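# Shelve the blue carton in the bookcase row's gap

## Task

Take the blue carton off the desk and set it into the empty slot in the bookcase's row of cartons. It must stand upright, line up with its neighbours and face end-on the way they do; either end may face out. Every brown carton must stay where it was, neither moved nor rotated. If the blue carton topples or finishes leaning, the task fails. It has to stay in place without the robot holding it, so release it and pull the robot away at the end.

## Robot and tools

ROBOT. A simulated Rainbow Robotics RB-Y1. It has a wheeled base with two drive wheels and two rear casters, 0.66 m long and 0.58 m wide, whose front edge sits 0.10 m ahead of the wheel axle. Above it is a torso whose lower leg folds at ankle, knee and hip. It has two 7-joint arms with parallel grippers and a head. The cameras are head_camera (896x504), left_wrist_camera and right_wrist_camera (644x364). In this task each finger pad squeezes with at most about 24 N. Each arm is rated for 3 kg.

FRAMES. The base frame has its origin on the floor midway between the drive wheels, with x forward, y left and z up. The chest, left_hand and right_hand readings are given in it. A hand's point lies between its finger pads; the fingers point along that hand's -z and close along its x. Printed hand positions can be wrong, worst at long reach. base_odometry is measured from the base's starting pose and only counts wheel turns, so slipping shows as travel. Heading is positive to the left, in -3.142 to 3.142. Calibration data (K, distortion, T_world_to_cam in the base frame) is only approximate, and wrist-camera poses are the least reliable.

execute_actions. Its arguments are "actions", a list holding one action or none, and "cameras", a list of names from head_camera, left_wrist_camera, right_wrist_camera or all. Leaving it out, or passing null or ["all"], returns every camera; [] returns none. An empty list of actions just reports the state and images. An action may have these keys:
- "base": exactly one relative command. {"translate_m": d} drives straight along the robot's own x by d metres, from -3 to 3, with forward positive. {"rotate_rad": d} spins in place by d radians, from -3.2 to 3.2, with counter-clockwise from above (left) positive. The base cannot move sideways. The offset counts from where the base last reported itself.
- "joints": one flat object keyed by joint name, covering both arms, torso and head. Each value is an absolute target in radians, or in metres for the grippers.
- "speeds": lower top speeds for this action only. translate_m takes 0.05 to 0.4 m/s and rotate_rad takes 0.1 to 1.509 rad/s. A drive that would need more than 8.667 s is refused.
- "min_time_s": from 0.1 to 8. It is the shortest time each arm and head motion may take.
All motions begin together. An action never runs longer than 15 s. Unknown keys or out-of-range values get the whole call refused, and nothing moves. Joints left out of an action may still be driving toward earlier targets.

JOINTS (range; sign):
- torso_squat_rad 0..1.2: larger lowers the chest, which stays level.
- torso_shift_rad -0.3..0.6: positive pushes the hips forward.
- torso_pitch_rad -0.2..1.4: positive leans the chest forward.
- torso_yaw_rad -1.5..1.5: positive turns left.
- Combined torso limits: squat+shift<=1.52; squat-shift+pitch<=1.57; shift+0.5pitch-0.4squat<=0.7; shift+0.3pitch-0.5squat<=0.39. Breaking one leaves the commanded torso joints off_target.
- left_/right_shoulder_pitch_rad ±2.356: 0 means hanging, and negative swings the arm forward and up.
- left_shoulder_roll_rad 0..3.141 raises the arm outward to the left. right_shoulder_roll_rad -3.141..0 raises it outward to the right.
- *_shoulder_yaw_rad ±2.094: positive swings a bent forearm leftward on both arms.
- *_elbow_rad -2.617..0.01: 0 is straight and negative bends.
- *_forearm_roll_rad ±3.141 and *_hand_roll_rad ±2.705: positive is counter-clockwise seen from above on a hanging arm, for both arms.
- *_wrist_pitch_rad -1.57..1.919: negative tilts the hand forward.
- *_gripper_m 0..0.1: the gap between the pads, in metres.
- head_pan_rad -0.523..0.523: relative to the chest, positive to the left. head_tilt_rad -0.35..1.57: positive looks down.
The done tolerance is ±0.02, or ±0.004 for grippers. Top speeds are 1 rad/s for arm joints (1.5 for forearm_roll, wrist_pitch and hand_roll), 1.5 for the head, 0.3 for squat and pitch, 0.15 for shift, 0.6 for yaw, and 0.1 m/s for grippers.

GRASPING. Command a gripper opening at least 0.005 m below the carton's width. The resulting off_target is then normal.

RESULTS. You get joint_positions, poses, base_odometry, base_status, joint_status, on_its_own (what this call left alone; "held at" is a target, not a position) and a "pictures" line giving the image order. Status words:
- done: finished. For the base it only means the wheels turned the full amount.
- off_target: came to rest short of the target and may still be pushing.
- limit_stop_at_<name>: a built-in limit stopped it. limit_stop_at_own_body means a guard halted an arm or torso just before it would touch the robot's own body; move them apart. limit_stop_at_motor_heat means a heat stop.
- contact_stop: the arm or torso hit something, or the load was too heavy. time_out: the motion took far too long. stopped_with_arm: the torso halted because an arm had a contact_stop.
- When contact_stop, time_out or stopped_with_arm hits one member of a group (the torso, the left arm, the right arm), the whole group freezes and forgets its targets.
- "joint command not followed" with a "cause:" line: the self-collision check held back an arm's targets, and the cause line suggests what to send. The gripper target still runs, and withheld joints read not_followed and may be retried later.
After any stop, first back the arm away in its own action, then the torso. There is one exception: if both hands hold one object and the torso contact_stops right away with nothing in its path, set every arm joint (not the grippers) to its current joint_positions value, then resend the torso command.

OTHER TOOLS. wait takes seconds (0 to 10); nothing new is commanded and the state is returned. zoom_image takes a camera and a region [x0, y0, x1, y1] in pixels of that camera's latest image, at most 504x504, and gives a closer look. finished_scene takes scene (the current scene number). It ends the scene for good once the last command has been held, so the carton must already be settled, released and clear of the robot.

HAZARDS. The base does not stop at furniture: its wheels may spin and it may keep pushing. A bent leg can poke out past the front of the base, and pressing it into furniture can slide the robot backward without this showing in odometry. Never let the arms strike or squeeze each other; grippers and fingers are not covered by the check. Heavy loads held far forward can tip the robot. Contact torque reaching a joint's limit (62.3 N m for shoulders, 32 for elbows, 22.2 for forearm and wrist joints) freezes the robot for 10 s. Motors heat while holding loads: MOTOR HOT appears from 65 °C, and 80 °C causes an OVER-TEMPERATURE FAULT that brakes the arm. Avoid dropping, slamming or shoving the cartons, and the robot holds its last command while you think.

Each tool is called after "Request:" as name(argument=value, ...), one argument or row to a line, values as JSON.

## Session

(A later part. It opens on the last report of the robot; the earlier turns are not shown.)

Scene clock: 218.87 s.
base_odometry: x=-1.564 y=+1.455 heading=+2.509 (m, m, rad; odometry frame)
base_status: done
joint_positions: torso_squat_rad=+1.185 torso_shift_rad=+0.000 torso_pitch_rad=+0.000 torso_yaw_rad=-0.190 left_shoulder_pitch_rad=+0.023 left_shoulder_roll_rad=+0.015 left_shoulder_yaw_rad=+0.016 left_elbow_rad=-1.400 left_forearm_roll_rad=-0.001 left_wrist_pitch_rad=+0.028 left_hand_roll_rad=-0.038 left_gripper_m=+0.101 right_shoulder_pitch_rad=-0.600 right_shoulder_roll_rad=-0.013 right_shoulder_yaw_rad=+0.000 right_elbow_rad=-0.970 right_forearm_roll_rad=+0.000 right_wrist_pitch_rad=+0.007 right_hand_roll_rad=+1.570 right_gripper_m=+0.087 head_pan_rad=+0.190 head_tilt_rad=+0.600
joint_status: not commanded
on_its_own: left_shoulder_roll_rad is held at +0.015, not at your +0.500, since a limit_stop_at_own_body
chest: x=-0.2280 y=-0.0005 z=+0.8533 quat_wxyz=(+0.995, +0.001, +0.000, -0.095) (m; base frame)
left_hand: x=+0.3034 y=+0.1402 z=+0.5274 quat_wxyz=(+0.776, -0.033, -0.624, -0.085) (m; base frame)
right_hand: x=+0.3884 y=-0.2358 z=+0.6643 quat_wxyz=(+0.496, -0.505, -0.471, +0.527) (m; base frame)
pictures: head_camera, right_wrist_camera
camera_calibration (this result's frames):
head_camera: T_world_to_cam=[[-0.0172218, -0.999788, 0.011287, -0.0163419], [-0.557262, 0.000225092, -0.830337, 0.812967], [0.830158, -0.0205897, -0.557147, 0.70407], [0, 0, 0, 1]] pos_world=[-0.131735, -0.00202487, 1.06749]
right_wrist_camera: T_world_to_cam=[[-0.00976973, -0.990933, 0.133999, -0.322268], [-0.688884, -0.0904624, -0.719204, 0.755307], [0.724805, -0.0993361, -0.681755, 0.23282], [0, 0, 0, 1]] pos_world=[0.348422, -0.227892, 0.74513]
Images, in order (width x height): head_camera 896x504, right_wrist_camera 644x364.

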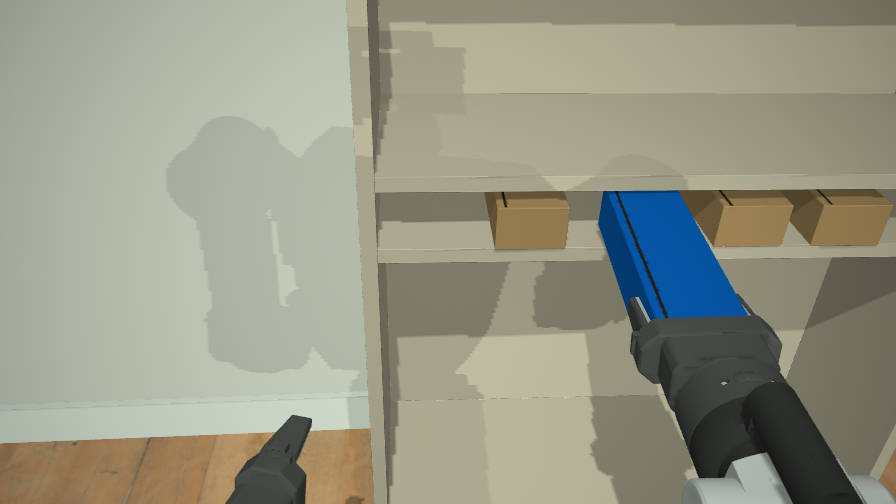

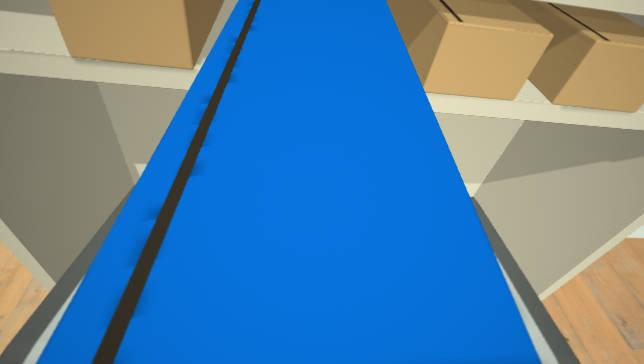

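Request:
execute_actions(
  actions=[
    {"base":{"translate_m":0.18},"speeds":{"translate_m":0.1}},
  ],
  cameras=[],
)

Request:
execute_actions(
  actions=[
    {"joints":{"right_gripper_m":0.1}},
  ],
  cameras=[],
)

Request:
execute_actions(
  actions=[
    {"base":{"translate_m":-0.12}},
  ],
  cameras=[],
)

Request:
execute_actions(
  actions=[
    {"joints":{"right_gripper_m":0.03,"torso_squat_rad":1.2}},
  ],
  cameras=["head_camera","right_wrist_camera"],
)

Scene clock: 229.13 s.
base_odometry: x=-1.709 y=+1.561 heading=+2.509 (m, m, rad; odometry frame)
base_status: done
joint_positions: torso_squat_rad=+1.185 torso_shift_rad=+0.000 torso_pitch_rad=+0.000 torso_yaw_rad=-0.190 left_shoulder_pitch_rad=+0.023 left_shoulder_roll_rad=+0.015 left_shoulder_yaw_rad=+0.016 left_elbow_rad=-1.400 left_forearm_roll_rad=-0.001 left_wrist_pitch_rad=+0.028 left_hand_roll_rad=-0.038 left_gripper_m=+0.101 right_shoulder_pitch_rad=-0.600 right_shoulder_roll_rad=-0.013 right_shoulder_yaw_rad=+0.000 right_elbow_rad=-0.970 right_forearm_roll_rad=+0.000 right_wrist_pitch_rad=+0.007 right_hand_roll_rad=+1.570 right_gripper_m=+0.087 head_pan_rad=+0.190 head_tilt_rad=+0.600
joint_status: not commanded
on_its_own: left_shoulder_roll_rad is held at +0.015, not at your +0.500, since a limit_stop_at_own_body
chest: x=-0.2279 y=-0.0005 z=+0.8533 quat_wxyz=(+0.995, +0.001, +0.000, -0.095) (m; base frame)
left_hand: x=+0.3034 y=+0.1402 z=+0.5274 quat_wxyz=(+0.776, -0.033, -0.624, -0.085) (m; base frame)
right_hand: x=+0.3884 y=-0.2358 z=+0.6643 quat_wxyz=(+0.496, -0.505, -0.471, +0.527) (m; base frame)
pictures: none
No camera images: the call's "cameras" was empty. Leave "cameras" out to get every camera's image.

Scene clock: 230.13 s.
base_odometry: x=-1.709 y=+1.561 heading=+2.509 (m, m, rad; odometry frame)
base_status: not commanded
joint_positions: torso_squat_rad=+1.185 torso_shift_rad=+0.000 torso_pitch_rad=+0.000 torso_yaw_rad=-0.190 left_shoulder_pitch_rad=+0.023 left_shoulder_roll_rad=+0.015 left_shoulder_yaw_rad=+0.016 left_elbow_rad=-1.400 left_forearm_roll_rad=-0.001 left_wrist_pitch_rad=+0.028 left_hand_roll_rad=-0.038 left_gripper_m=+0.101 right_shoulder_pitch_rad=-0.600 right_shoulder_roll_rad=-0.013 right_shoulder_yaw_rad=+0.000 right_elbow_rad=-0.970 right_forearm_roll_rad=+0.000 right_wrist_pitch_rad=+0.007 right_hand_roll_rad=+1.570 right_gripper_m=+0.100 head_pan_rad=+0.190 head_tilt_rad=+0.600
joint_status: all done
on_its_own: left_shoulder_roll_rad is held at +0.015, not at your +0.500, since a limit_stop_at_own_body
chest: x=-0.2279 y=-0.0005 z=+0.8533 quat_wxyz=(+0.995, +0.001, +0.000, -0.095) (m; base frame)
left_hand: x=+0.3034 y=+0.1402 z=+0.5274 quat_wxyz=(+0.776, -0.033, -0.624, -0.085) (m; base frame)
right_hand: x=+0.3884 y=-0.2358 z=+0.6643 quat_wxyz=(+0.496, -0.505, -0.471, +0.527) (m; base frame)
pictures: none
No camera images: the call's "cameras" was empty. Leave "cameras" out to get every camera's image.

Scene clock: 231.77 s.
base_odometry: x=-1.612 y=+1.490 heading=+2.508 (m, m, rad; odometry frame)
base_status: done
joint_positions: torso_squat_rad=+1.185 torso_shift_rad=+0.000 torso_pitch_rad=+0.000 torso_yaw_rad=-0.190 left_shoulder_pitch_rad=+0.023 left_shoulder_roll_rad=+0.015 left_shoulder_yaw_rad=+0.016 left_elbow_rad=-1.400 left_forearm_roll_rad=-0.001 left_wrist_pitch_rad=+0.028 left_hand_roll_rad=-0.038 left_gripper_m=+0.101 right_shoulder_pitch_rad=-0.600 right_shoulder_roll_rad=-0.013 right_shoulder_yaw_rad=+0.000 right_elbow_rad=-0.970 right_forearm_roll_rad=+0.000 right_wrist_pitch_rad=+0.007 right_hand_roll_rad=+1.570 right_gripper_m=+0.100 head_pan_rad=+0.190 head_tilt_rad=+0.600
joint_status: not commanded
on_its_own: left_shoulder_roll_rad is held at +0.015, not at your +0.500, since a limit_stop_at_own_body
chest: x=-0.2280 y=-0.0005 z=+0.8533 quat_wxyz=(+0.995, +0.001, +0.000, -0.095) (m; base frame)
left_hand: x=+0.3033 y=+0.1402 z=+0.5274 quat_wxyz=(+0.776, -0.033, -0.624, -0.085) (m; base frame)
right_hand: x=+0.3883 y=-0.2358 z=+0.6644 quat_wxyz=(+0.496, -0.505, -0.471, +0.527) (m; base frame)
pictures: none
No camera images: the call's "cameras" was empty. Leave "cameras" out to get every camera's image.

Scene clock: 232.97 s.
base_odometry: x=-1.612 y=+1.490 heading=+2.508 (m, m, rad; odometry frame)
base_status: not commanded
joint_positions: torso_squat_rad=+1.200 torso_shift_rad=+0.000 torso_pitch_rad=+0.000 torso_yaw_rad=-0.190 left_shoulder_pitch_rad=+0.023 left_shoulder_roll_rad=+0.015 left_shoulder_yaw_rad=+0.016 left_elbow_rad=-1.400 left_forearm_roll_rad=-0.001 left_wrist_pitch_rad=+0.028 left_hand_roll_rad=-0.038 left_gripper_m=+0.101 right_shoulder_pitch_rad=-0.600 right_shoulder_roll_rad=-0.013 right_shoulder_yaw_rad=+0.000 right_elbow_rad=-0.970 right_forearm_roll_rad=+0.000 right_wrist_pitch_rad=+0.007 right_hand_roll_rad=+1.570 right_gripper_m=+0.030 head_pan_rad=+0.190 head_tilt_rad=+0.600
joint_status: all done
on_its_own: left_shoulder_roll_rad is held at +0.015, not at your +0.500, since a limit_stop_at_own_body
chest: x=-0.2281 y=-0.0005 z=+0.8438 quat_wxyz=(+0.995, +0.001, +0.000, -0.095) (m; base frame)
left_hand: x=+0.3033 y=+0.1402 z=+0.5180 quat_wxyz=(+0.776, -0.033, -0.624, -0.085) (m; base frame)
right_hand: x=+0.3883 y=-0.2358 z=+0.6550 quat_wxyz=(+0.496, -0.505, -0.471, +0.527) (m; base frame)
pictures: head_camera, right_wrist_camera
camera_calibration (this result's frames):
head_camera: T_world_to_cam=[[-0.0172252, -0.999788, 0.0112821, -0.0162293], [-0.557036, 0.000225403, -0.830488, 0.805196], [0.830309, -0.0205898, -0.556922, 0.698719], [0, 0, 0, 1]] pos_world=[-0.131909, -0.00202081, 1.05802]
right_wrist_camera: T_world_to_cam=[[-0.00979901, -0.990932, 0.134004, -0.321004], [-0.688598, -0.0904859, -0.719476, 0.748675], [0.725077, -0.0993253, -0.681467, 0.226249], [0, 0, 0, 1]] pos_world=[0.348343, -0.227876, 0.735851]
Images, in order (width x height): head_camera 896x504, right_wrist_camera 644x364.

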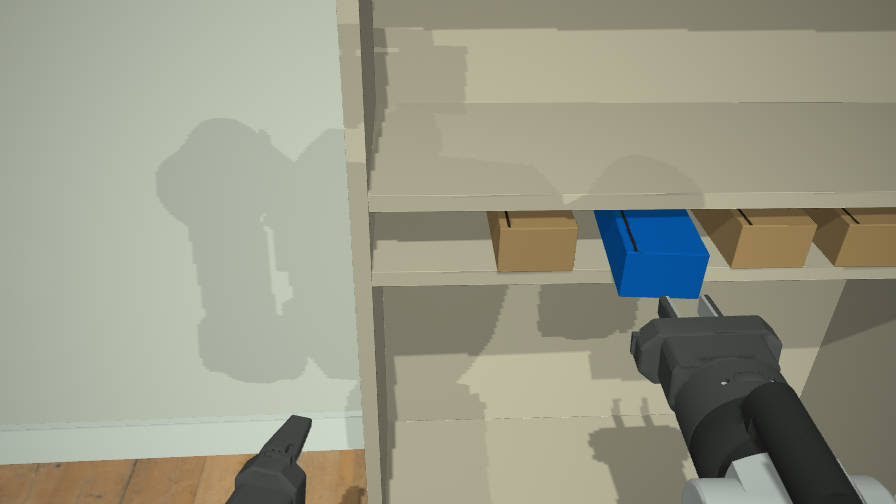

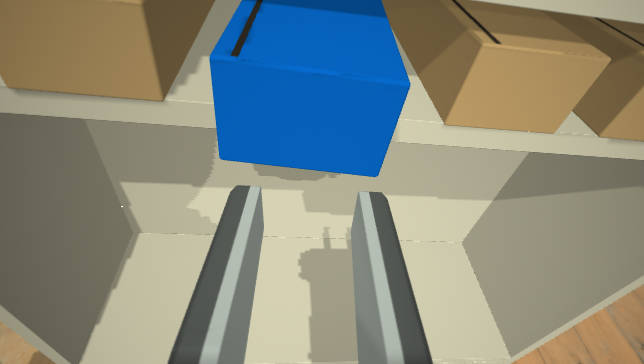

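Request:
execute_actions(
  actions=[
    {"base":{"translate_m":0.11},"speeds":{"translate_m":0.08}},
  ],
  cameras=["head_camera","right_wrist_camera"],
)

Scene clock: 237.63 s.
base_odometry: x=-1.701 y=+1.555 heading=+2.508 (m, m, rad; odometry frame)
base_status: done
joint_positions: torso_squat_rad=+1.200 torso_shift_rad=+0.000 torso_pitch_rad=+0.000 torso_yaw_rad=-0.190 left_shoulder_pitch_rad=+0.023 left_shoulder_roll_rad=+0.015 left_shoulder_yaw_rad=+0.016 left_elbow_rad=-1.400 left_forearm_roll_rad=-0.001 left_wrist_pitch_rad=+0.028 left_hand_roll_rad=-0.038 left_gripper_m=+0.101 right_shoulder_pitch_rad=-0.600 right_shoulder_roll_rad=-0.013 right_shoulder_yaw_rad=+0.000 right_elbow_rad=-0.970 right_forearm_roll_rad=+0.000 right_wrist_pitch_rad=+0.007 right_hand_roll_rad=+1.570 right_gripper_m=+0.030 head_pan_rad=+0.190 head_tilt_rad=+0.600
joint_status: not commanded
on_its_own: left_shoulder_roll_rad is held at +0.015, not at your +0.500, since a limit_stop_at_own_body
chest: x=-0.2280 y=-0.0005 z=+0.8438 quat_wxyz=(+0.995, +0.001, +0.000, -0.095) (m; base frame)
left_hand: x=+0.3034 y=+0.1402 z=+0.5179 quat_wxyz=(+0.776, -0.033, -0.624, -0.085) (m; base frame)
right_hand: x=+0.3884 y=-0.2358 z=+0.6549 quat_wxyz=(+0.496, -0.505, -0.471, +0.527) (m; base frame)
pictures: head_camera, right_wrist_camera
camera_calibration (this result's frames):
head_camera: T_world_to_cam=[[-0.0172226, -0.999788, 0.0112859, -0.0162303], [-0.557221, 0.000225464, -0.830364, 0.805102], [0.830185, -0.0205897, -0.557107, 0.698768], [0, 0, 0, 1]] pos_world=[-0.131767, -0.00202089, 1.058]
right_wrist_camera: T_world_to_cam=[[-0.00976963, -0.990932, 0.134007, -0.320998], [-0.688745, -0.0904879, -0.719335, 0.748585], [0.724938, -0.0993244, -0.681615, 0.226274], [0, 0, 0, 1]] pos_world=[0.348413, -0.227875, 0.735731]
Images, in order (width x height): head_camera 896x504, right_wrist_camera 644x364.

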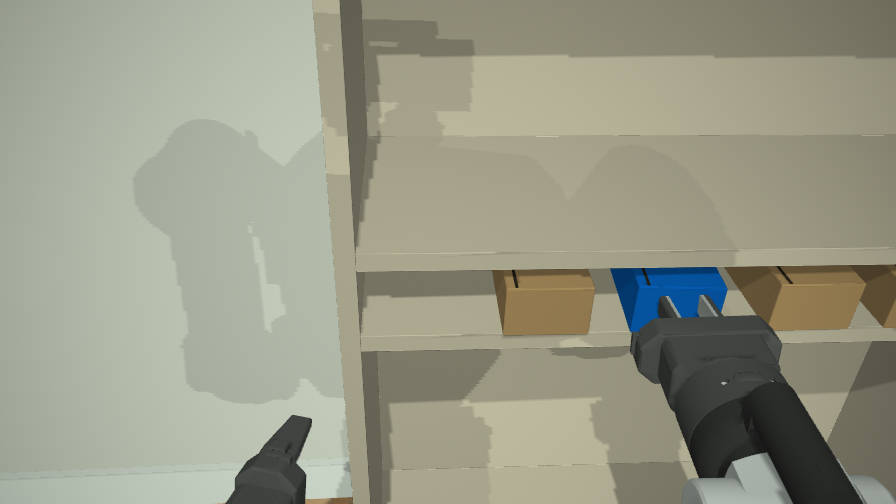

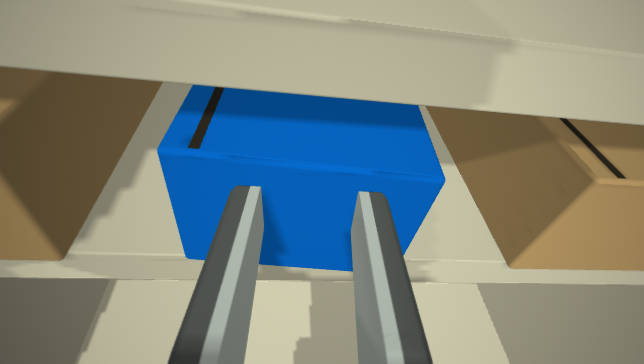

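Flush.

Request:
execute_actions(
  actions=[
    {"base":{"translate_m":-0.3}},
  ],
  cameras=[],
)

Request:
finished_scene(
  scene=1,
)

Scene clock: 244.00 s.
base_odometry: x=-1.459 y=+1.378 heading=+2.509 (m, m, rad; odometry frame)
base_status: done
joint_positions: torso_squat_rad=+1.200 torso_shift_rad=+0.000 torso_pitch_rad=+0.000 torso_yaw_rad=-0.190 left_shoulder_pitch_rad=+0.023 left_shoulder_roll_rad=+0.015 left_shoulder_yaw_rad=+0.016 left_elbow_rad=-1.400 left_forearm_roll_rad=-0.001 left_wrist_pitch_rad=+0.028 left_hand_roll_rad=-0.038 left_gripper_m=+0.101 right_shoulder_pitch_rad=-0.600 right_shoulder_roll_rad=-0.013 right_shoulder_yaw_rad=+0.000 right_elbow_rad=-0.970 right_forearm_roll_rad=+0.000 right_wrist_pitch_rad=+0.007 right_hand_roll_rad=+1.570 right_gripper_m=+0.030 head_pan_rad=+0.190 head_tilt_rad=+0.600
joint_status: not commanded
on_its_own: left_shoulder_roll_rad is held at +0.015, not at your +0.500, since a limit_stop_at_own_body
chest: x=-0.2280 y=-0.0005 z=+0.8438 quat_wxyz=(+0.995, +0.001, +0.000, -0.095) (m; base frame)
left_hand: x=+0.3033 y=+0.1402 z=+0.5179 quat_wxyz=(+0.776, -0.033, -0.624, -0.085) (m; base frame)
right_hand: x=+0.3883 y=-0.2358 z=+0.6549 quat_wxyz=(+0.496, -0.505, -0.471, +0.527) (m; base frame)
pictures: none
No camera images: the call's "cameras" was empty. Leave "cameras" out to get every camera's image.

The scene is finished: the task was done.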